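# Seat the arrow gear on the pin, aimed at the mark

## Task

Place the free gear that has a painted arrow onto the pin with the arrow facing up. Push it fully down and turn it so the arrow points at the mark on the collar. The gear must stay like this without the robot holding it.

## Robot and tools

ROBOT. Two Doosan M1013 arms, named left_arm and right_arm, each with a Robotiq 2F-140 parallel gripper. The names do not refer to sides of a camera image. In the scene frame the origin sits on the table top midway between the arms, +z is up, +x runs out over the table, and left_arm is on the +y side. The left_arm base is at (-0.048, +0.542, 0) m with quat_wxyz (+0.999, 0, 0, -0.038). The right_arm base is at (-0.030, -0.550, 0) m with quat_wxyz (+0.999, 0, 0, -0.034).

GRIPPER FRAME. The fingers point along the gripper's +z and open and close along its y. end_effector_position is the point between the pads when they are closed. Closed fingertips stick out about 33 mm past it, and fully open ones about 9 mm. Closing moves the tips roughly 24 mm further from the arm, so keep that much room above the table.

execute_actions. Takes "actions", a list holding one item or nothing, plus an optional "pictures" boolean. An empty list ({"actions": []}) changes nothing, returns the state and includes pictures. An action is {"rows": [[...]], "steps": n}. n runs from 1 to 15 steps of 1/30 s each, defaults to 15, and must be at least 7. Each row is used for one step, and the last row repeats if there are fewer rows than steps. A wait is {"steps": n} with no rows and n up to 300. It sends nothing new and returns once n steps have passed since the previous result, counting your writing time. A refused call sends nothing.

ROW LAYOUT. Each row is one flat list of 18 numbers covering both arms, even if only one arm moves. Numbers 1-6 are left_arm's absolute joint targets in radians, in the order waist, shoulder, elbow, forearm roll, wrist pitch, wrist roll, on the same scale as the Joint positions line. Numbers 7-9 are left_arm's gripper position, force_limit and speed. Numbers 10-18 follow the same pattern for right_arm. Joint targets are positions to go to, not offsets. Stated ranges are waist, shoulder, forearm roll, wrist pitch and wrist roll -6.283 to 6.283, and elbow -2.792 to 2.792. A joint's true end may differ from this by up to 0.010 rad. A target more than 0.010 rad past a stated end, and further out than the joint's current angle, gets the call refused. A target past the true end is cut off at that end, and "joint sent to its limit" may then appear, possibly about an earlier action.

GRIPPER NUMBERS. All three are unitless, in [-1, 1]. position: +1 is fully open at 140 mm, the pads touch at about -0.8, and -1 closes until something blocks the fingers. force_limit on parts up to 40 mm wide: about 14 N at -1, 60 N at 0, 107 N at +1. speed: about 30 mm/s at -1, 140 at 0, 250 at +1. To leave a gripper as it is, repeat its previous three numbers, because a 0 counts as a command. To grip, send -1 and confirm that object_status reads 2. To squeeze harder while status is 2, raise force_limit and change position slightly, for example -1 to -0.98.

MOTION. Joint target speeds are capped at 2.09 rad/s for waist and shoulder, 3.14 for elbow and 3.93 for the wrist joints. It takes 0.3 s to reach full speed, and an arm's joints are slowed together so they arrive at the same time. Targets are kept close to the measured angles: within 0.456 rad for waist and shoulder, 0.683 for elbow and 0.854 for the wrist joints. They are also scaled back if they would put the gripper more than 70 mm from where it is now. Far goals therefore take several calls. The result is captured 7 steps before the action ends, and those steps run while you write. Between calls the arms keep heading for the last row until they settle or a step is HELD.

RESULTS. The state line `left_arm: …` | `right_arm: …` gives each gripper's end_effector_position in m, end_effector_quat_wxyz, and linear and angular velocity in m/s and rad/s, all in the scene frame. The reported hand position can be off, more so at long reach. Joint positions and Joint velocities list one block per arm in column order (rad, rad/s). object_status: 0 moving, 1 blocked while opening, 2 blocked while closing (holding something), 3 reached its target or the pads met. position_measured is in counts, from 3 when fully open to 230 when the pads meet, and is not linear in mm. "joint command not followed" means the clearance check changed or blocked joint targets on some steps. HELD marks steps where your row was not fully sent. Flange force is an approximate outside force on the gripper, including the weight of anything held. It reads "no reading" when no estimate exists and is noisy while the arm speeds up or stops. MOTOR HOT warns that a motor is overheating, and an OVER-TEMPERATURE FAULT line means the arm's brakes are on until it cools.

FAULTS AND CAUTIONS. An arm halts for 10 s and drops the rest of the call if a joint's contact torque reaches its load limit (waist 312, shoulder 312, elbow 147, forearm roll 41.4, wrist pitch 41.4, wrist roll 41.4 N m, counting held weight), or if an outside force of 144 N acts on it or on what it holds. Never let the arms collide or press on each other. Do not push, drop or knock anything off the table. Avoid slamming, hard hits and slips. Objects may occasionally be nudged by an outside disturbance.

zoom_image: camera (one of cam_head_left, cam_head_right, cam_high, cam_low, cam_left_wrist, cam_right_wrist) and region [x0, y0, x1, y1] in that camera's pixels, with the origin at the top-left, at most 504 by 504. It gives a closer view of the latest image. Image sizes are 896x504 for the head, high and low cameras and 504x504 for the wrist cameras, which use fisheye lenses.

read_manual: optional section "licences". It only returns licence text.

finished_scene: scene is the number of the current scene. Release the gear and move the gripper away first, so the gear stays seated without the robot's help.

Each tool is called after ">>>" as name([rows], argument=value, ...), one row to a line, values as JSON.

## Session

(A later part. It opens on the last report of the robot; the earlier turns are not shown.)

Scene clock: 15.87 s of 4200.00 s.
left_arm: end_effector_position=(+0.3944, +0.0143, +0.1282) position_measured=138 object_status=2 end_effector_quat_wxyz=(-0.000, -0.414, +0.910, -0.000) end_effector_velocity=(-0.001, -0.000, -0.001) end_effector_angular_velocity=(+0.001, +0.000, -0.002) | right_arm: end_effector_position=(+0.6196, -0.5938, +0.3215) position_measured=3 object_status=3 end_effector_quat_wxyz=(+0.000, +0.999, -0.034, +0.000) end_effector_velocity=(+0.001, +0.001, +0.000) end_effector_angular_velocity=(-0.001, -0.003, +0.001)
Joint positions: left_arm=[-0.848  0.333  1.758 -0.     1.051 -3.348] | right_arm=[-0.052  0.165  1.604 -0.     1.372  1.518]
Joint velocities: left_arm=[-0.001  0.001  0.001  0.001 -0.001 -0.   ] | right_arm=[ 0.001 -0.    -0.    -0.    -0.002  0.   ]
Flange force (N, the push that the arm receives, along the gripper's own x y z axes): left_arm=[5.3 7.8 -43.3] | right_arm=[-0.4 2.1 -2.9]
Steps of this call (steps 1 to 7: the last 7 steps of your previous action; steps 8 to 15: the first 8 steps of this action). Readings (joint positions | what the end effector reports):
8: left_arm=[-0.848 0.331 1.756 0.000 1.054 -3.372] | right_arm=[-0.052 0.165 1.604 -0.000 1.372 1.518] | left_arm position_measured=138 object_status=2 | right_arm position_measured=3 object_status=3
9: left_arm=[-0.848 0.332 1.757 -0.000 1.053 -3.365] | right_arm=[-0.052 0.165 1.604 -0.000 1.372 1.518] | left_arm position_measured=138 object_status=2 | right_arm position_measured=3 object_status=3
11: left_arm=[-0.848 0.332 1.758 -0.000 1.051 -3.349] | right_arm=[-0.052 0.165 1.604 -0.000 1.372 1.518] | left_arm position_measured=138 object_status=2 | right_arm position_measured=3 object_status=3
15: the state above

>>> execute_actions([
  {"rows":[[-0.8476,0.3321,1.7572,0,1.0523,-3.348,-1,-0.7,-0.6,-0.052,0.165,1.604,0,1.372,1.518,1,0,0],[-0.8476,0.3321,1.7572,0,1.0523,-3.348,-1,-0.7,-0.6,-0.052,0.165,1.604,0,1.372,1.518,1,0,0],[-0.8476,0.3321,1.7572,0,1.0523,-3.32,-1,-0.7,-0.6,-0.052,0.165,1.604,0,1.372,1.518,1,0,0]]},
])

>>> execute_actions([
  {"rows":[[-0.8476,0.3329,1.7581,0,1.0506,-3.305,-1,-0.7,-0.6,-0.052,0.165,1.604,0,1.372,1.518,1,0,0]]},
], pictures=true)

>>> zoom_image(camera="cam_left_wrist", region=[180, 110, 380, 310])

Scene clock: 16.43 s of 4200.00 s.
left_arm: end_effector_position=(+0.3943, +0.0144, +0.1288) position_measured=138 object_status=2 end_effector_quat_wxyz=(-0.000, -0.401, +0.916, +0.000) end_effector_velocity=(+0.000, +0.000, +0.002) end_effector_angular_velocity=(-0.001, +0.001, -0.002) | right_arm: end_effector_position=(+0.6196, -0.5938, +0.3215) position_measured=3 object_status=3 end_effector_quat_wxyz=(+0.000, +0.999, -0.034, +0.000) end_effector_velocity=(-0.001, -0.000, +0.000) end_effector_angular_velocity=(-0.000, +0.002, -0.000)
Joint positions: left_arm=[-0.848  0.332  1.757 -0.     1.052 -3.32 ] | right_arm=[-0.052  0.165  1.604 -0.     1.372  1.518]
Joint velocities: left_arm=[ 0.001 -0.002 -0.001 -0.001  0.002  0.004] | right_arm=[-0.    -0.    -0.    -0.     0.002  0.   ]
Flange force (N, the push that the arm receives, along the gripper's own x y z axes): left_arm=[2.5 -7.6 11.1] | right_arm=[-1.8 3.0 -3.7]
Steps of this call (steps 1 to 7: the last 7 steps of your previous action; steps 8 to 9: the robot went on to your last target; steps 10 to 17: the first 8 steps of this action). Readings (joint positions | what the end effector reports):
10: left_arm=[-0.848 0.333 1.758 -0.000 1.051 -3.348] | right_arm=[-0.052 0.165 1.604 -0.000 1.372 1.518] | left_arm position_measured=138 object_status=2 | right_arm position_measured=3 object_status=3
11: left_arm=[-0.848 0.333 1.758 -0.000 1.051 -3.348] | right_arm=[-0.052 0.165 1.604 0.000 1.372 1.518] | left_arm position_measured=138 object_status=2 | right_arm position_measured=3 object_status=3
13: left_arm=[-0.848 0.332 1.758 -0.000 1.052 -3.341] | right_arm=[-0.052 0.165 1.604 -0.000 1.372 1.518] | left_arm position_measured=138 object_status=2 | right_arm position_measured=3 object_status=3
17: the state above

Scene clock: 16.93 s of 4200.00 s.
left_arm: end_effector_position=(+0.3944, +0.0142, +0.1283) position_measured=138 object_status=2 end_effector_quat_wxyz=(+0.000, -0.394, +0.919, -0.000) end_effector_velocity=(-0.001, +0.000, -0.003) end_effector_angular_velocity=(+0.001, +0.001, -0.001) | right_arm: end_effector_position=(+0.6196, -0.5938, +0.3215) position_measured=3 object_status=3 end_effector_quat_wxyz=(+0.000, +0.999, -0.034, +0.000) end_effector_velocity=(-0.000, -0.001, -0.000) end_effector_angular_velocity=(+0.000, +0.001, -0.002)
Joint positions: left_arm=[-0.848  0.333  1.758 -0.     1.051 -3.305] | right_arm=[-0.052  0.165  1.604 -0.     1.372  1.518]
Joint velocities: left_arm=[-0.001  0.002  0.002  0.    -0.003 -0.   ] | right_arm=[-0.002  0.     0.001  0.     0.     0.   ]
Flange force (N, the push that the arm receives, along the gripper's own x y z axes): left_arm=[9.4 6.5 -27.4] | right_arm=[1.2 0.1 -3.0]
Steps of this call (steps 1 to 7: the last 7 steps of your previous action; steps 8 to 15: the first 8 steps of this action). Readings (joint positions | what the end effector reports):
8: left_arm=[-0.848 0.332 1.757 -0.000 1.052 -3.320] | right_arm=[-0.052 0.165 1.604 -0.000 1.372 1.518] | left_arm position_measured=138 object_status=2 | right_arm position_measured=3 object_status=3
9: left_arm=[-0.848 0.332 1.757 -0.000 1.052 -3.314] | right_arm=[-0.052 0.165 1.604 -0.000 1.372 1.518] | left_arm position_measured=138 object_status=2 | right_arm position_measured=3 object_status=3
11: left_arm=[-0.848 0.333 1.757 -0.000 1.051 -3.306] | right_arm=[-0.052 0.165 1.604 -0.000 1.372 1.518] | left_arm position_measured=138 object_status=2 | right_arm position_measured=3 object_status=3
15: the state above

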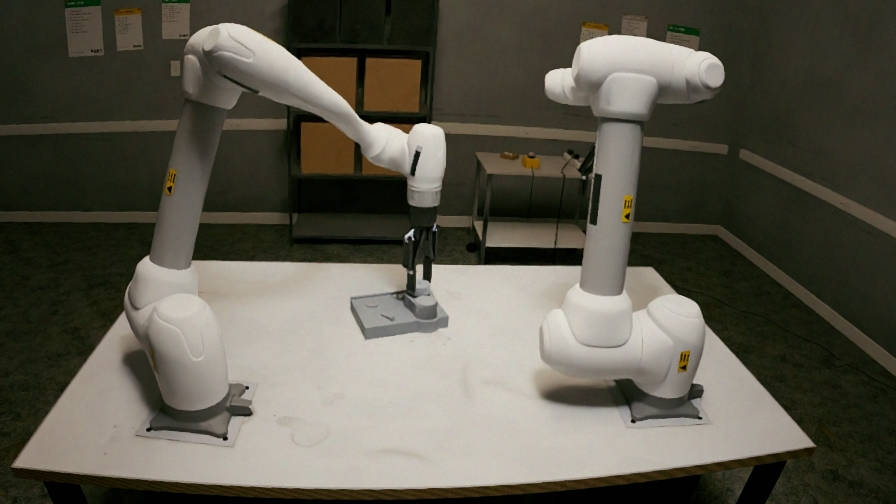

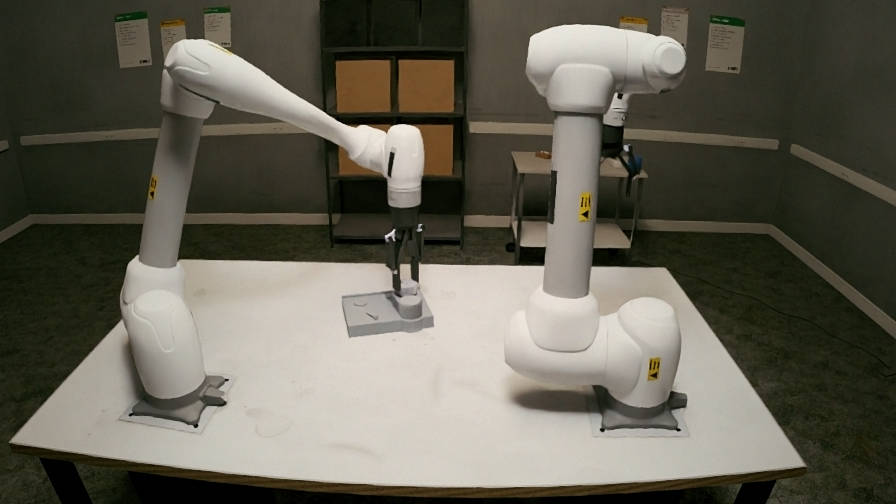

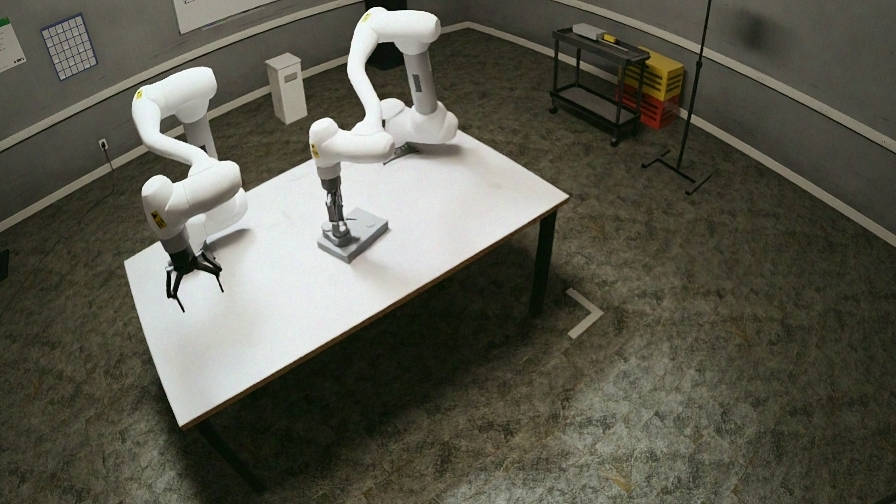

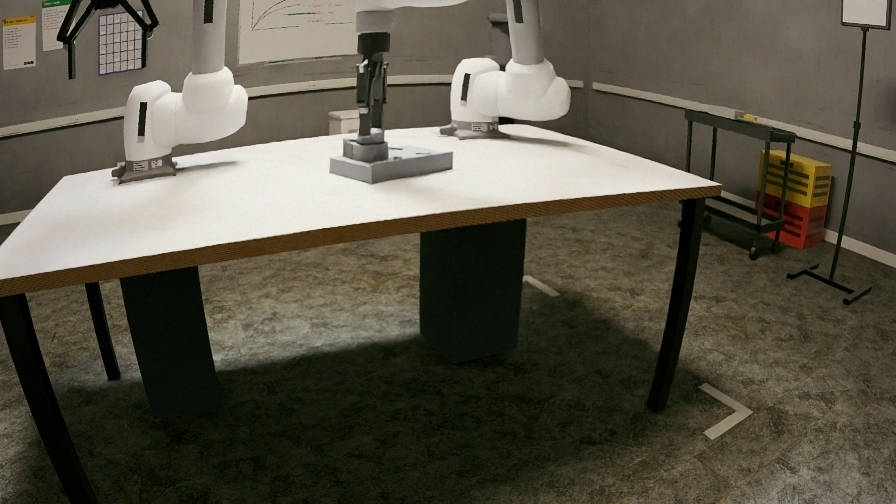

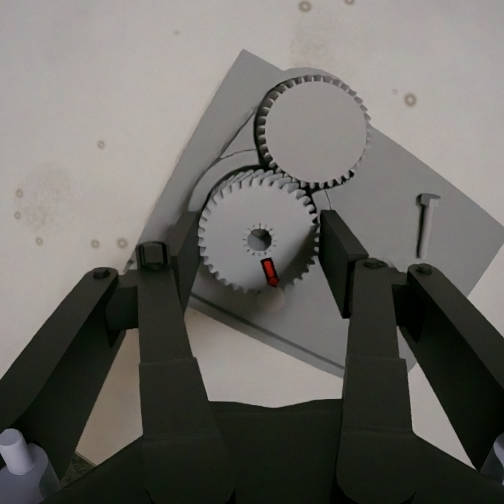

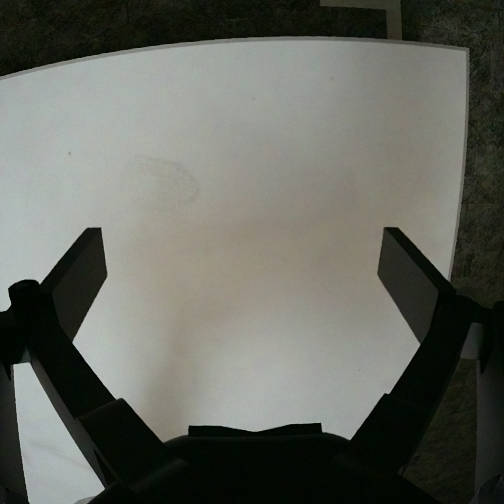

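Region (180, 110, 380, 310) of cam_left_wrist's 504x504 image, scaled by 2.520, with more detail than that image has.

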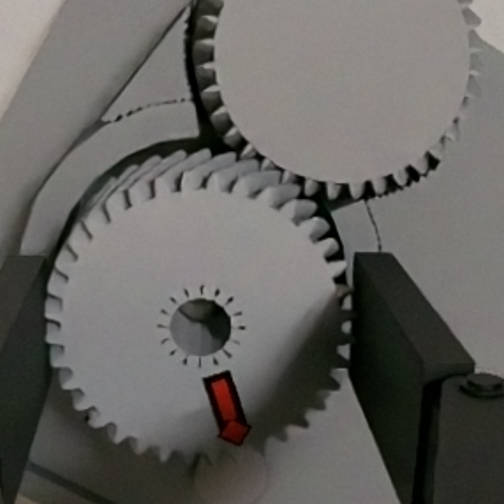

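>>> execute_actions([
  {"rows":[[-0.8476,0.3329,1.7581,0,1.0506,-3.33,-1,-0.7,-0.6,-0.052,0.165,1.604,0,1.372,1.518,1,0,0]]},
])

>>> execute_actions([
  {"rows":[[-0.8476,0.3337,1.759,0,1.0489,-3.33,-1,-0.7,-0.6,-0.052,0.165,1.604,0,1.372,1.518,1,0,0]]},
])

Scene clock: 17.43 s of 4200.00 s.
left_arm: end_effector_position=(+0.3943, +0.0143, +0.1279) position_measured=138 object_status=2 end_effector_quat_wxyz=(-0.000, -0.406, +0.914, +0.000) end_effector_velocity=(+0.001, -0.000, +0.001) end_effector_angular_velocity=(-0.000, -0.002, +0.001) | right_arm: end_effector_position=(+0.6196, -0.5938, +0.3215) position_measured=3 object_status=3 end_effector_quat_wxyz=(+0.000, +0.999, -0.034, +0.000) end_effector_velocity=(+0.000, +0.001, -0.000) end_effector_angular_velocity=(-0.001, -0.002, +0.002)
Joint positions: left_arm=[-0.848  0.333  1.758 -0.     1.05  -3.33 ] | right_arm=[-0.052  0.165  1.604 -0.     1.372  1.518]
Joint velocities: left_arm=[ 0.     0.    -0.002  0.002 -0.    -0.001] | right_arm=[ 0.002 -0.     0.001 -0.    -0.002  0.   ]
Flange force (N, the push that the arm receives, along the gripper's own x y z axes): left_arm=[12.8 1.3 -17.2] | right_arm=[-2.6 2.0 -2.6]
Steps of this call (steps 1 to 7: the last 7 steps of your previous action; steps 8 to 15: the first 8 steps of this action). Readings (joint positions | what the end effector reports):
8: left_arm=[-0.848 0.333 1.758 -0.000 1.051 -3.305] | right_arm=[-0.052 0.165 1.604 -0.000 1.372 1.518] | left_arm position_measured=138 object_status=2 | right_arm position_measured=3 object_status=3
9: left_arm=[-0.848 0.333 1.758 -0.000 1.051 -3.312] | right_arm=[-0.052 0.165 1.604 -0.000 1.372 1.518] | left_arm position_measured=138 object_status=2 | right_arm position_measured=3 object_status=3
11: left_arm=[-0.848 0.333 1.758 -0.000 1.050 -3.329] | right_arm=[-0.052 0.165 1.604 -0.000 1.372 1.518] | left_arm position_measured=138 object_status=2 | right_arm position_measured=3 object_status=3
15: the state above

Scene clock: 17.93 s of 4200.00 s.
left_arm: end_effector_position=(+0.3944, +0.0143, +0.1272) position_measured=138 object_status=2 end_effector_quat_wxyz=(-0.000, -0.406, +0.914, -0.000) end_effector_velocity=(-0.002, +0.000, -0.001) end_effector_angular_velocity=(+0.001, +0.002, -0.001) | right_arm: end_effector_position=(+0.6196, -0.5938, +0.3215) position_measured=3 object_status=3 end_effector_quat_wxyz=(+0.000, +0.999, -0.034, +0.000) end_effector_velocity=(+0.000, +0.001, -0.001) end_effector_angular_velocity=(+0.001, -0.000, +0.001)
Joint positions: left_arm=[-0.848  0.334  1.759 -0.     1.049 -3.33 ] | right_arm=[-0.052  0.165  1.604 -0.     1.372  1.518]
Joint velocities: left_arm=[-0.001 -0.     0.002 -0.001  0.     0.   ] | right_arm=[ 0.001  0.     0.002  0.001 -0.002 -0.   ]
Flange force (N, the push that the arm receives, along the gripper's own x y z axes): left_arm=[8.7 12.2 -39.8] | right_arm=[0.5 1.4 -1.1]
Steps of this call (steps 1 to 7: the last 7 steps of your previous action; steps 8 to 15: the first 8 steps of this action). Readings (joint positions | what the end effector reports):
8: left_arm=[-0.848 0.333 1.758 -0.000 1.050 -3.330] | right_arm=[-0.052 0.165 1.604 -0.000 1.372 1.518] | left_arm position_measured=138 object_status=2 | right_arm position_measured=3 object_status=3
9: left_arm=[-0.848 0.333 1.758 -0.000 1.050 -3.330] | right_arm=[-0.052 0.165 1.604 -0.000 1.372 1.518] | left_arm position_measured=138 object_status=2 | right_arm position_measured=3 object_status=3
11: left_arm=[-0.848 0.333 1.759 -0.000 1.049 -3.330] | right_arm=[-0.052 0.165 1.604 -0.000 1.372 1.518] | left_arm position_measured=138 object_status=2 | right_arm position_measured=3 object_status=3
15: the state above

>>> execute_actions([
  {"rows":[[-0.8486,0.3329,1.7581,0,1.0506,-3.35,-1,-0.7,-0.6,-0.052,0.165,1.604,0,1.372,1.518,1,0,0]]},
])

>>> execute_actions([
  {"rows":[[-0.8486,0.3337,1.759,0,1.0489,-3.35,-1,-0.7,-0.6,-0.052,0.165,1.604,0,1.372,1.518,1,0,0]]},
], pictures=true)

>>> zoom_image(camera="cam_left_wrist", region=[180, 110, 380, 310])

>>> zoom_image(camera="cam_low", region=[330, 105, 410, 170])

Scene clock: 18.53 s of 4200.00 s.
left_arm: end_effector_position=(+0.3939, +0.0140, +0.1278) position_measured=138 object_status=2 end_effector_quat_wxyz=(+0.000, -0.414, +0.910, +0.000) end_effector_velocity=(+0.000, -0.001, +0.000) end_effector_angular_velocity=(-0.000, +0.001, +0.001) | right_arm: end_effector_position=(+0.6196, -0.5938, +0.3215) position_measured=3 object_status=3 end_effector_quat_wxyz=(+0.000, +0.999, -0.034, +0.000) end_effector_velocity=(+0.000, -0.001, +0.000) end_effector_angular_velocity=(+0.000, -0.001, -0.002)
Joint positions: left_arm=[-0.849  0.333  1.758  0.     1.05  -3.35 ] | right_arm=[-0.052  0.165  1.604 -0.     1.372  1.518]
Joint velocities: left_arm=[-0.     0.    -0.001 -0.001  0.001 -0.   ] | right_arm=[-0.001 -0.    -0.001  0.    -0.001  0.   ]
Flange force (N, the push that the arm receives, along the gripper's own x y z axes): left_arm=[3.2 -7.7 24.2] | right_arm=[0.2 3.5 -2.4]
Steps of this call (steps 1 to 7: the last 7 steps of your previous action; steps 8 to 10: the robot went on to your last target; steps 11 to 18: the first 8 steps of this action). Readings (joint positions | what the end effector reports):
11: left_arm=[-0.848 0.334 1.759 -0.000 1.049 -3.330] | right_arm=[-0.052 0.165 1.604 -0.000 1.372 1.518] | left_arm position_measured=138 object_status=2 | right_arm position_measured=3 object_status=3
12: left_arm=[-0.848 0.334 1.759 -0.000 1.049 -3.337] | right_arm=[-0.052 0.165 1.604 -0.000 1.372 1.518] | left_arm position_measured=138 object_status=2 | right_arm position_measured=3 object_status=3
14: left_arm=[-0.848 0.333 1.759 0.000 1.050 -3.349] | right_arm=[-0.052 0.165 1.604 -0.000 1.372 1.518] | left_arm position_measured=138 object_status=2 | right_arm position_measured=3 object_status=3
18: the state above

Scene clock: 19.03 s of 4200.00 s.
left_arm: end_effector_position=(+0.3939, +0.0138, +0.1273) position_measured=138 object_status=2 end_effector_quat_wxyz=(+0.000, -0.414, +0.910, -0.000) end_effector_velocity=(+0.000, +0.001, -0.002) end_effector_angular_velocity=(+0.004, +0.001, -0.001) | right_arm: end_effector_position=(+0.6196, -0.5938, +0.3215) position_measured=3 object_status=3 end_effector_quat_wxyz=(+0.000, +0.999, -0.034, +0.000) end_effector_velocity=(+0.001, -0.000, +0.001) end_effector_angular_velocity=(-0.000, -0.003, +0.000)
Joint positions: left_arm=[-0.849  0.334  1.759  0.     1.049 -3.35 ] | right_arm=[-0.052  0.165  1.604 -0.     1.372  1.518]
Joint velocities: left_arm=[ 0.001  0.002  0.002  0.002 -0.     0.   ] | right_arm=[-0.    -0.    -0.001  0.    -0.001 -0.   ]
Flange force (N, the push that the arm receives, along the gripper's own x y z axes): left_arm=[1.2 6.2 -14.0] | right_arm=[-2.2 0.5 -3.0]
Steps of this call (steps 1 to 7: the last 7 steps of your previous action; steps 8 to 15: the first 8 steps of this action). Readings (joint positions | what the end effector reports):
8: left_arm=[-0.849 0.333 1.758 0.000 1.051 -3.350] | right_arm=[-0.052 0.165 1.604 -0.000 1.372 1.518] | left_arm position_measured=138 object_status=2 | right_arm position_measured=3 object_status=3
9: left_arm=[-0.849 0.333 1.758 0.000 1.050 -3.350] | right_arm=[-0.052 0.165 1.604 -0.000 1.372 1.518] | left_arm position_measured=138 object_status=2 | right_arm position_measured=3 object_status=3
11: left_arm=[-0.849 0.333 1.758 0.000 1.050 -3.350] | right_arm=[-0.052 0.165 1.604 -0.000 1.372 1.518] | left_arm position_measured=138 object_status=2 | right_arm position_measured=3 object_status=3
15: the state above

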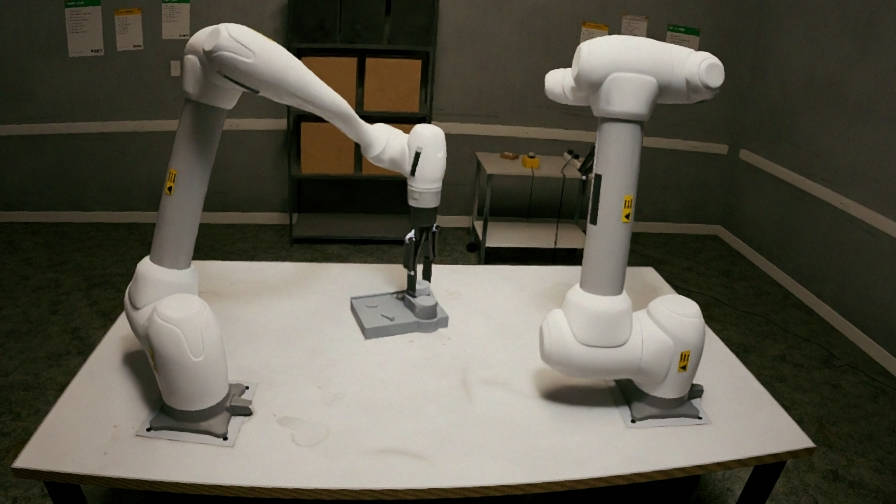

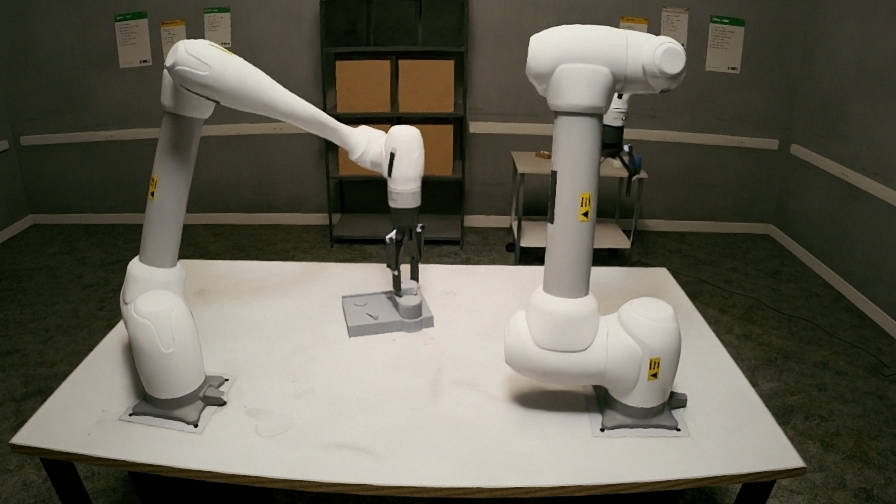

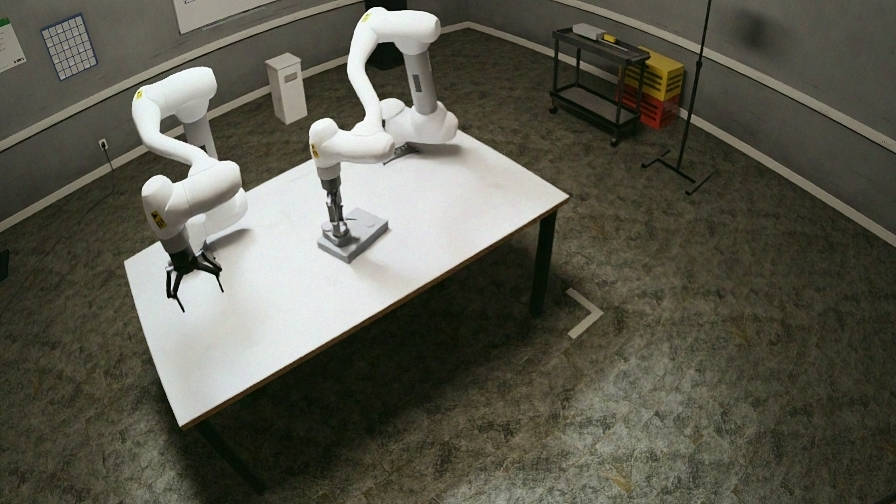

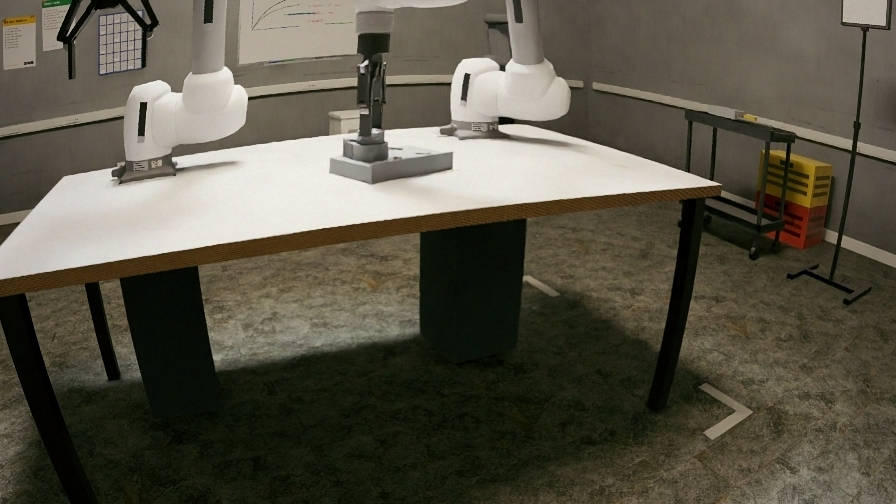

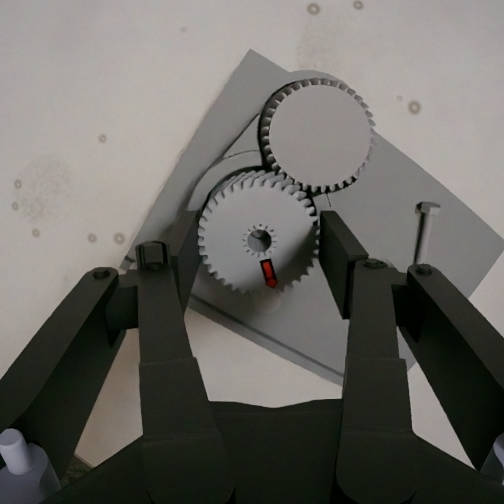

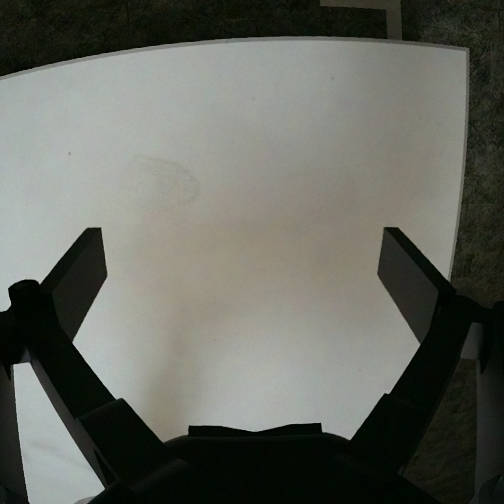

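Region (180, 110, 380, 310) of cam_left_wrist's 504x504 image, scaled by 2.520, with more detail than that image has.

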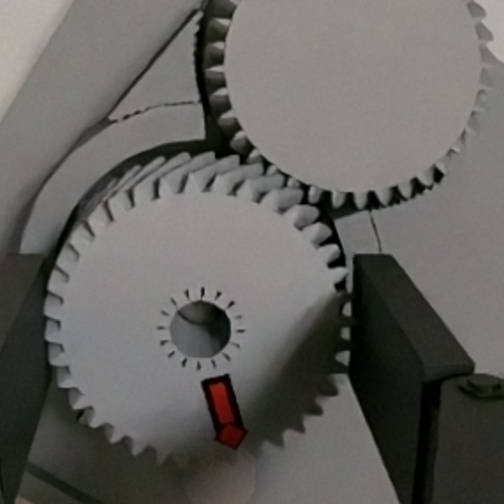

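Region (330, 105, 410, 170) of cam_low's 896x504 image, scaled by 6.300, with more detail than that image has; it fills the top 410 rows of this view, and the rest is white.

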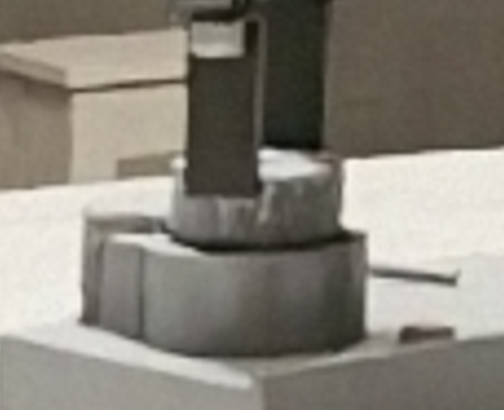

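>>> execute_actions([
  {"rows":[[-0.8503,0.3329,1.757,0,1.0517,-3.35,-0.98,-0.3,-0.6,-0.052,0.165,1.604,0,1.372,1.518,1,0,0]]},
])

>>> execute_actions([
  {"rows":[[-0.8503,0.3341,1.7584,0,1.0491,-3.34,-0.98,-0.3,-0.6,-0.052,0.165,1.604,0,1.372,1.518,1,0,0]]},
])

Scene clock: 19.60 s of 4200.00 s.
left_arm: end_effector_position=(+0.3931, +0.0129, +0.1285) position_measured=139 object_status=2 end_effector_quat_wxyz=(-0.000, -0.414, +0.910, +0.000) end_effector_velocity=(-0.000, -0.001, +0.001) end_effector_angular_velocity=(-0.000, +0.000, -0.001) | right_arm: end_effector_position=(+0.6196, -0.5938, +0.3215) position_measured=3 object_status=3 end_effector_quat_wxyz=(+0.000, +0.999, -0.034, +0.000) end_effector_velocity=(-0.000, +0.001, -0.001) end_effector_angular_velocity=(+0.001, +0.001, +0.001)
Joint positions: left_arm=[-0.85   0.333  1.757  0.     1.052 -3.35 ] | right_arm=[-0.052  0.165  1.604 -0.     1.372  1.518]
Joint velocities: left_arm=[-0.001  0.    -0.001 -0.001  0.001 -0.   ] | right_arm=[ 0.001  0.     0.001  0.    -0.    -0.   ]
Flange force (N, the push that the arm receives, along the gripper's own x y z axes): left_arm=[-13.9 -0.3 3.3] | right_arm=[-1.1 2.5 -1.7]
Steps of this call (steps 1 to 7: the last 7 steps of your previous action; steps 8 to 9: the robot went on to your last target; steps 10 to 17: the first 8 steps of this action). Readings (joint positions | what the end effector reports):
10: left_arm=[-0.849 0.334 1.759 0.000 1.049 -3.350] | right_arm=[-0.052 0.165 1.604 -0.000 1.372 1.518] | left_arm position_measured=138 object_status=0 | right_arm position_measured=3 object_status=3
11: left_arm=[-0.849 0.333 1.758 0.000 1.050 -3.350] | right_arm=[-0.052 0.165 1.604 -0.000 1.372 1.518] | left_arm position_measured=139 object_status=0 | right_arm position_measured=3 object_status=3
13: left_arm=[-0.850 0.333 1.758 0.000 1.051 -3.350] | right_arm=[-0.052 0.165 1.604 -0.000 1.372 1.518] | left_arm position_measured=139 object_status=0 | right_arm position_measured=3 object_status=3
17: the state above

Scene clock: 20.10 s of 4200.00 s.
left_arm: end_effector_position=(+0.3931, +0.0128, +0.1272) position_measured=139 object_status=2 end_effector_quat_wxyz=(+0.000, -0.409, +0.913, -0.000) end_effector_velocity=(+0.001, +0.001, -0.001) end_effector_angular_velocity=(+0.001, -0.001, +0.000) | right_arm: end_effector_position=(+0.6196, -0.5938, +0.3215) position_measured=3 object_status=3 end_effector_quat_wxyz=(+0.000, +0.999, -0.034, +0.000) end_effector_velocity=(-0.001, -0.000, -0.001) end_effector_angular_velocity=(+0.000, +0.003, -0.000)
Joint positions: left_arm=[-0.85   0.334  1.758  0.     1.049 -3.34 ] | right_arm=[-0.052  0.165  1.604 -0.     1.372  1.518]
Joint velocities: left_arm=[ 0.001  0.001  0.     0.002 -0.001 -0.001] | right_arm=[-0.     0.     0.001  0.     0.002  0.   ]
Flange force (N, the push that the arm receives, along the gripper's own x y z axes): left_arm=[-24.2 2.9 -17.3] | right_arm=[-0.3 0.0 -0.8]
Steps of this call (steps 1 to 7: the last 7 steps of your previous action; steps 8 to 15: the first 8 steps of this action). Readings (joint positions | what the end effector reports):
8: left_arm=[-0.850 0.333 1.757 0.000 1.052 -3.350] | right_arm=[-0.052 0.165 1.604 -0.000 1.372 1.518] | left_arm position_measured=139 object_status=2 | right_arm position_measured=3 object_status=3
9: left_arm=[-0.850 0.333 1.757 0.000 1.051 -3.346] | right_arm=[-0.052 0.165 1.604 -0.000 1.372 1.518] | left_arm position_measured=139 object_status=2 | right_arm position_measured=3 object_status=3
11: left_arm=[-0.850 0.334 1.758 0.000 1.050 -3.340] | right_arm=[-0.052 0.165 1.604 -0.000 1.372 1.518] | left_arm position_measured=139 object_status=2 | right_arm position_measured=3 object_status=3
15: the state above

Relieve x a bit, continue down.

>>> execute_actions([
  {"rows":[[-0.8496,0.3349,1.7593,0,1.0474,-3.327,-0.98,-0.3,-0.6,-0.052,0.165,1.604,0,1.372,1.518,1,0,0]]},
])

>>> execute_actions([
  {"rows":[[-0.8496,0.3357,1.7602,0,1.0457,-3.315,-0.98,-0.3,-0.6,-0.052,0.165,1.604,0,1.372,1.518,1,0,0]]},
], pictures=true)

>>> zoom_image(camera="cam_left_wrist", region=[180, 110, 380, 310])

Scene clock: 20.67 s of 4200.00 s.
left_arm: end_effector_position=(+0.3934, +0.0131, +0.1261) position_measured=139 object_status=2 end_effector_quat_wxyz=(+0.000, -0.403, +0.915, +0.000) end_effector_velocity=(+0.002, +0.000, +0.000) end_effector_angular_velocity=(-0.001, -0.002, +0.001) | right_arm: end_effector_position=(+0.6196, -0.5938, +0.3215) position_measured=3 object_status=3 end_effector_quat_wxyz=(+0.000, +0.999, -0.034, +0.000) end_effector_velocity=(+0.000, +0.002, -0.001) end_effector_angular_velocity=(+0.000, +0.000, +0.003)
Joint positions: left_arm=[-0.85   0.335  1.759  0.     1.047 -3.327] | right_arm=[-0.052  0.165  1.604 -0.     1.372  1.518]
Joint velocities: left_arm=[ 0.002 -0.    -0.     0.001 -0.001 -0.   ] | right_arm=[ 0.003  0.     0.001  0.    -0.001  0.   ]
Flange force (N, the push that the arm receives, along the gripper's own x y z axes): left_arm=[-18.4 4.9 -14.4] | right_arm=[-0.9 1.2 -2.2]
Steps of this call (steps 1 to 7: the last 7 steps of your previous action; steps 8 to 9: the robot went on to your last target; steps 10 to 17: the first 8 steps of this action). Readings (joint positions | what the end effector reports):
10: left_arm=[-0.850 0.334 1.758 0.000 1.049 -3.340] | right_arm=[-0.052 0.165 1.604 -0.000 1.372 1.518] | left_arm position_measured=139 object_status=2 | right_arm position_measured=3 object_status=3
11: left_arm=[-0.850 0.334 1.759 0.000 1.048 -3.334] | right_arm=[-0.052 0.165 1.604 -0.000 1.372 1.518] | left_arm position_measured=139 object_status=2 | right_arm position_measured=3 object_status=3
13: left_arm=[-0.850 0.335 1.759 0.000 1.047 -3.327] | right_arm=[-0.052 0.165 1.604 -0.000 1.372 1.518] | left_arm position_measured=139 object_status=2 | right_arm position_measured=3 object_status=3
17: the state above

Scene clock: 21.17 s of 4200.00 s.
left_arm: end_effector_position=(+0.3935, +0.0132, +0.1252) position_measured=139 object_status=2 end_effector_quat_wxyz=(+0.000, -0.398, +0.917, -0.000) end_effector_velocity=(-0.001, +0.000, -0.001) end_effector_angular_velocity=(+0.001, +0.001, -0.000) | right_arm: end_effector_position=(+0.6196, -0.5938, +0.3215) position_measured=3 object_status=3 end_effector_quat_wxyz=(+0.000, +0.999, -0.034, +0.000) end_effector_velocity=(+0.000, -0.000, -0.000) end_effector_angular_velocity=(-0.000, -0.001, -0.000)
Joint positions: left_arm=[-0.85   0.336  1.76   0.     1.046 -3.315] | right_arm=[-0.052  0.165  1.604 -0.     1.372  1.518]
Joint velocities: left_arm=[-0.001  0.001  0.002 -0.    -0.001 -0.001] | right_arm=[-0.    -0.     0.001  0.    -0.002 -0.   ]
Flange force (N, the push that the arm receives, along the gripper's own x y z axes): left_arm=[-9.4 9.6 -24.3] | right_arm=[-0.4 1.8 -3.2]
Steps of this call (steps 1 to 7: the last 7 steps of your previous action; steps 8 to 15: the first 8 steps of this action). Readings (joint positions | what the end effector reports):
8: left_arm=[-0.850 0.335 1.759 0.000 1.047 -3.327] | right_arm=[-0.052 0.165 1.604 -0.000 1.372 1.518] | left_arm position_measured=139 object_status=2 | right_arm position_measured=3 object_status=3
9: left_arm=[-0.850 0.335 1.760 0.000 1.047 -3.322] | right_arm=[-0.052 0.165 1.604 -0.000 1.372 1.518] | left_arm position_measured=139 object_status=2 | right_arm position_measured=3 object_status=3
11: left_arm=[-0.850 0.336 1.760 0.000 1.046 -3.315] | right_arm=[-0.052 0.165 1.604 -0.000 1.372 1.518] | left_arm position_measured=139 object_status=2 | right_arm position_measured=3 object_status=3
15: the state above

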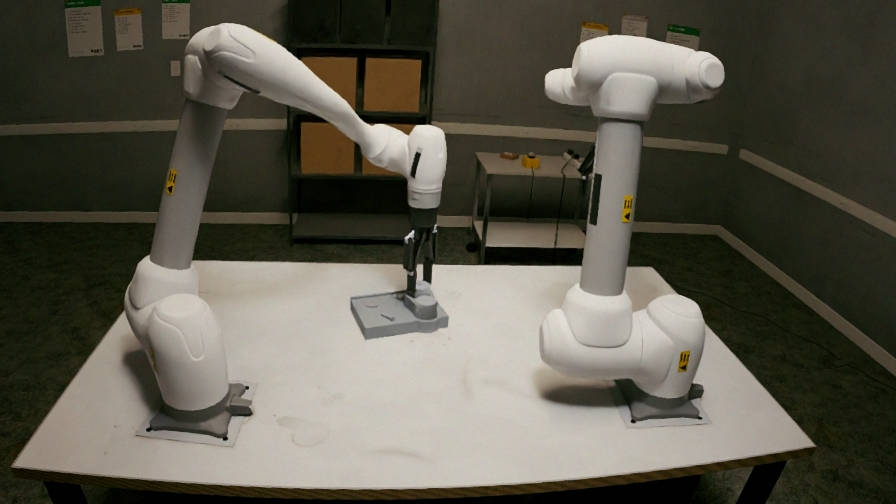

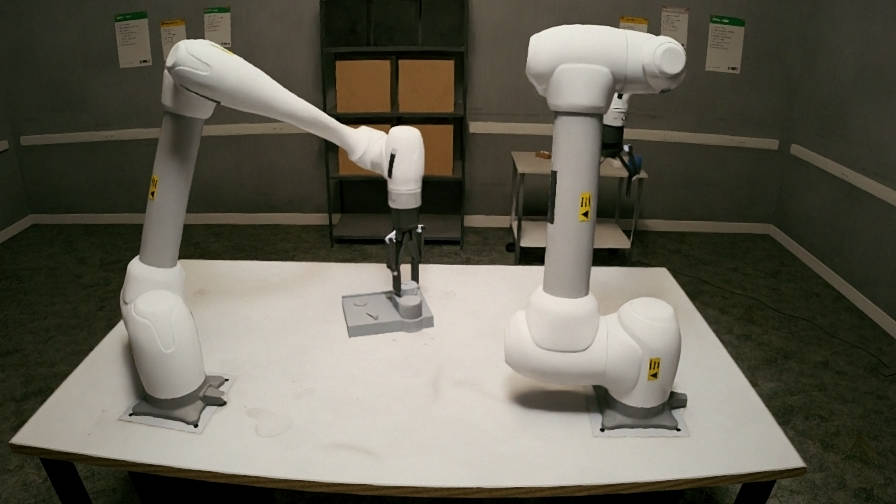

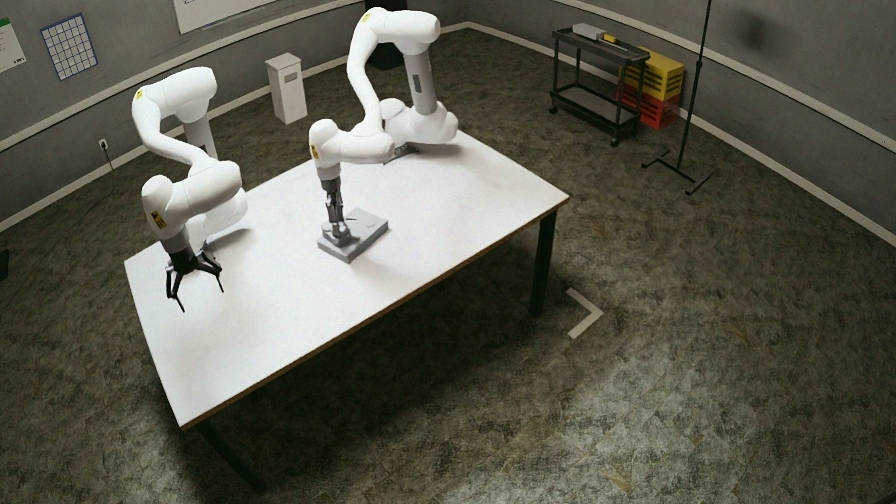

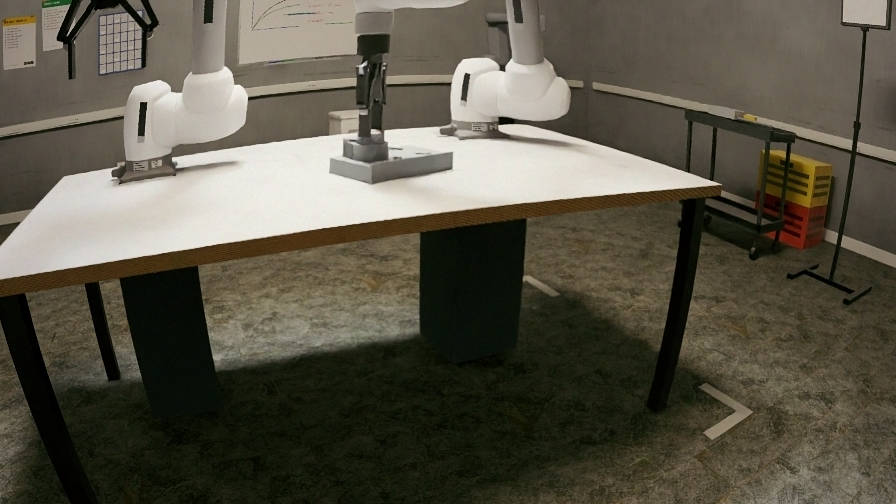

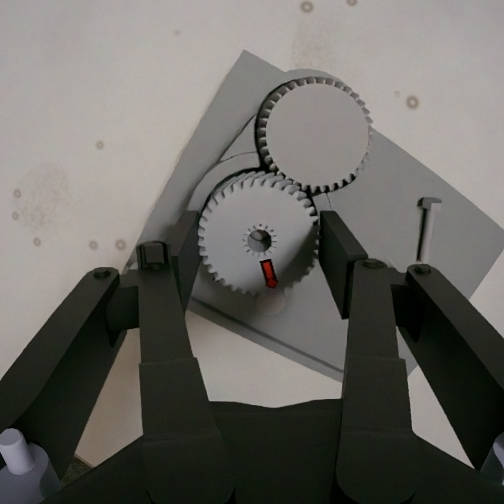

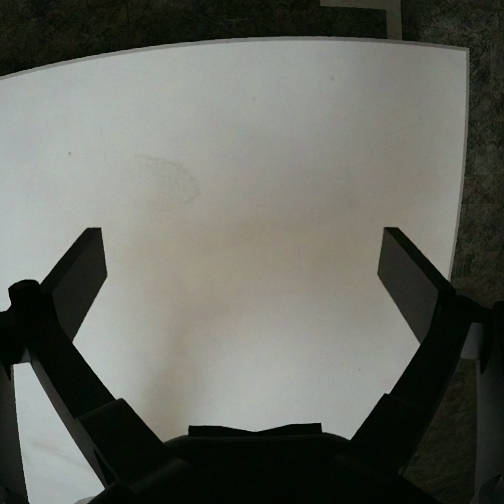

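Region (180, 110, 380, 310) of cam_left_wrist's 504x504 image, scaled by 2.520, with more detail than that image has.

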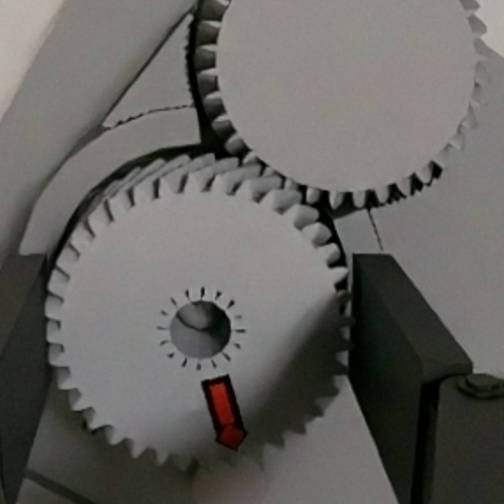

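>>> execute_actions([
  {"rows":[[-0.8494,0.3355,1.7605,0,1.0456,-3.303,-0.98,-0.3,-0.6,-0.052,0.165,1.604,0,1.372,1.518,1,0,0]]},
])

>>> execute_actions([
  {"rows":[[-0.8494,0.3371,1.7623,0,1.0422,-3.273,-0.98,-0.3,-0.6,-0.052,0.165,1.604,0,1.372,1.518,1,0,0]]},
])

>>> execute_actions([
  {"rows":[[-0.8494,0.3388,1.7641,0,1.0387,-3.243,-0.98,-0.3,-0.6,-0.052,0.165,1.604,0,1.372,1.518,1,0,0]]},
])

Scene clock: 21.80 s of 4200.00 s.
left_arm: end_effector_position=(+0.3935, +0.0133, +0.1250) position_measured=139 object_status=2 end_effector_quat_wxyz=(-0.000, -0.393, +0.920, -0.000) end_effector_velocity=(-0.000, +0.001, +0.000) end_effector_angular_velocity=(-0.000, +0.001, +0.001) | right_arm: end_effector_position=(+0.6196, -0.5938, +0.3215) position_measured=3 object_status=3 end_effector_quat_wxyz=(+0.000, +0.999, -0.034, +0.000) end_effector_velocity=(+0.000, -0.000, -0.000) end_effector_angular_velocity=(+0.000, -0.001, -0.001)
Joint positions: left_arm=[-0.849  0.336  1.761 -0.     1.045 -3.303] | right_arm=[-0.052  0.165  1.604 -0.     1.372  1.518]
Joint velocities: left_arm=[ 0.001 -0.001  0.001 -0.001 -0.     0.   ] | right_arm=[-0.001  0.     0.001  0.001 -0.002 -0.   ]
Flange force (N, the push that the arm receives, along the gripper's own x y z axes): left_arm=[0.5 2.8 -3.1] | right_arm=[-0.8 1.9 -1.9]
Steps of this call (steps 1 to 7: the last 7 steps of your previous action; steps 8 to 11: the robot went on to your last target; steps 12 to 19: the first 8 steps of this action). Readings (joint positions | what the end effector reports):
12: left_arm=[-0.850 0.336 1.760 -0.000 1.046 -3.315] | right_arm=[-0.052 0.165 1.604 -0.000 1.372 1.518] | left_arm position_measured=139 object_status=2 | right_arm position_measured=3 object_status=3
13: left_arm=[-0.850 0.336 1.760 -0.000 1.046 -3.310] | right_arm=[-0.052 0.165 1.604 -0.000 1.372 1.518] | left_arm position_measured=139 object_status=2 | right_arm position_measured=3 object_status=3
15: left_arm=[-0.849 0.336 1.761 -0.000 1.045 -3.303] | right_arm=[-0.052 0.165 1.604 -0.000 1.372 1.518] | left_arm position_measured=139 object_status=2 | right_arm position_measured=3 object_status=3
19: the state above

Scene clock: 22.30 s of 4200.00 s.
left_arm: end_effector_position=(+0.3935, +0.0134, +0.1233) position_measured=139 object_status=2 end_effector_quat_wxyz=(-0.000, -0.379, +0.926, -0.000) end_effector_velocity=(+0.001, -0.000, -0.001) end_effector_angular_velocity=(-0.002, +0.000, +0.002) | right_arm: end_effector_position=(+0.6196, -0.5938, +0.3215) position_measured=3 object_status=3 end_effector_quat_wxyz=(+0.000, +0.999, -0.034, +0.000) end_effector_velocity=(-0.001, +0.000, +0.000) end_effector_angular_velocity=(+0.000, +0.002, +0.001)
Joint positions: left_arm=[-0.849  0.337  1.762 -0.     1.042 -3.273] | right_arm=[-0.052  0.165  1.604 -0.     1.372  1.518]
Joint velocities: left_arm=[ 0.001  0.001  0.    -0.001 -0.003  0.   ] | right_arm=[ 0.001 -0.    -0.    -0.     0.002  0.   ]
Flange force (N, the push that the arm receives, along the gripper's own x y z axes): left_arm=[4.3 11.5 -32.8] | right_arm=[0.2 1.9 -2.5]
Steps of this call (steps 1 to 7: the last 7 steps of your previous action; steps 8 to 15: the first 8 steps of this action). Readings (joint positions | what the end effector reports):
8: left_arm=[-0.849 0.336 1.761 -0.000 1.045 -3.303] | right_arm=[-0.052 0.165 1.604 -0.000 1.372 1.518] | left_arm position_measured=139 object_status=2 | right_arm position_measured=3 object_status=3
9: left_arm=[-0.849 0.336 1.761 -0.000 1.045 -3.296] | right_arm=[-0.052 0.165 1.604 -0.000 1.372 1.518] | left_arm position_measured=139 object_status=2 | right_arm position_measured=3 object_status=3
11: left_arm=[-0.849 0.337 1.762 -0.000 1.043 -3.275] | right_arm=[-0.052 0.165 1.604 -0.000 1.372 1.518] | left_arm position_measured=139 object_status=2 | right_arm position_measured=3 object_status=3
15: the state above

Scene clock: 22.80 s of 4200.00 s.
left_arm: end_effector_position=(+0.3935, +0.0134, +0.1211) position_measured=139 object_status=2 end_effector_quat_wxyz=(-0.000, -0.365, +0.931, +0.000) end_effector_velocity=(-0.000, -0.002, +0.001) end_effector_angular_velocity=(-0.002, -0.002, -0.003) | right_arm: end_effector_position=(+0.6196, -0.5938, +0.3215) position_measured=3 object_status=3 end_effector_quat_wxyz=(+0.000, +0.999, -0.034, +0.000) end_effector_velocity=(-0.000, +0.000, -0.000) end_effector_angular_velocity=(+0.000, +0.000, +0.000)
Joint positions: left_arm=[-0.849  0.339  1.764 -0.     1.039 -3.243] | right_arm=[-0.052  0.165  1.604 -0.     1.372  1.518]
Joint velocities: left_arm=[-0.002 -0.    -0.001  0.    -0.001  0.001] | right_arm=[ 0. -0.  0.  0. -0.  0.]
Flange force (N, the push that the arm receives, along the gripper's own x y z axes): left_arm=[7.1 15.8 -43.0] | right_arm=[-2.5 3.6 -1.9]
Steps of this call (steps 1 to 7: the last 7 steps of your previous action; steps 8 to 15: the first 8 steps of this action). Readings (joint positions | what the end effector reports):
8: left_arm=[-0.849 0.337 1.762 -0.000 1.042 -3.273] | right_arm=[-0.052 0.165 1.604 -0.000 1.372 1.518] | left_arm position_measured=139 object_status=2 | right_arm position_measured=3 object_status=3
9: left_arm=[-0.849 0.337 1.763 -0.000 1.041 -3.266] | right_arm=[-0.052 0.165 1.604 -0.000 1.372 1.518] | left_arm position_measured=139 object_status=2 | right_arm position_measured=3 object_status=3
11: left_arm=[-0.849 0.339 1.764 -0.000 1.039 -3.245] | right_arm=[-0.052 0.165 1.604 -0.000 1.372 1.518] | left_arm position_measured=139 object_status=2 | right_arm position_measured=3 object_status=3
15: the state above


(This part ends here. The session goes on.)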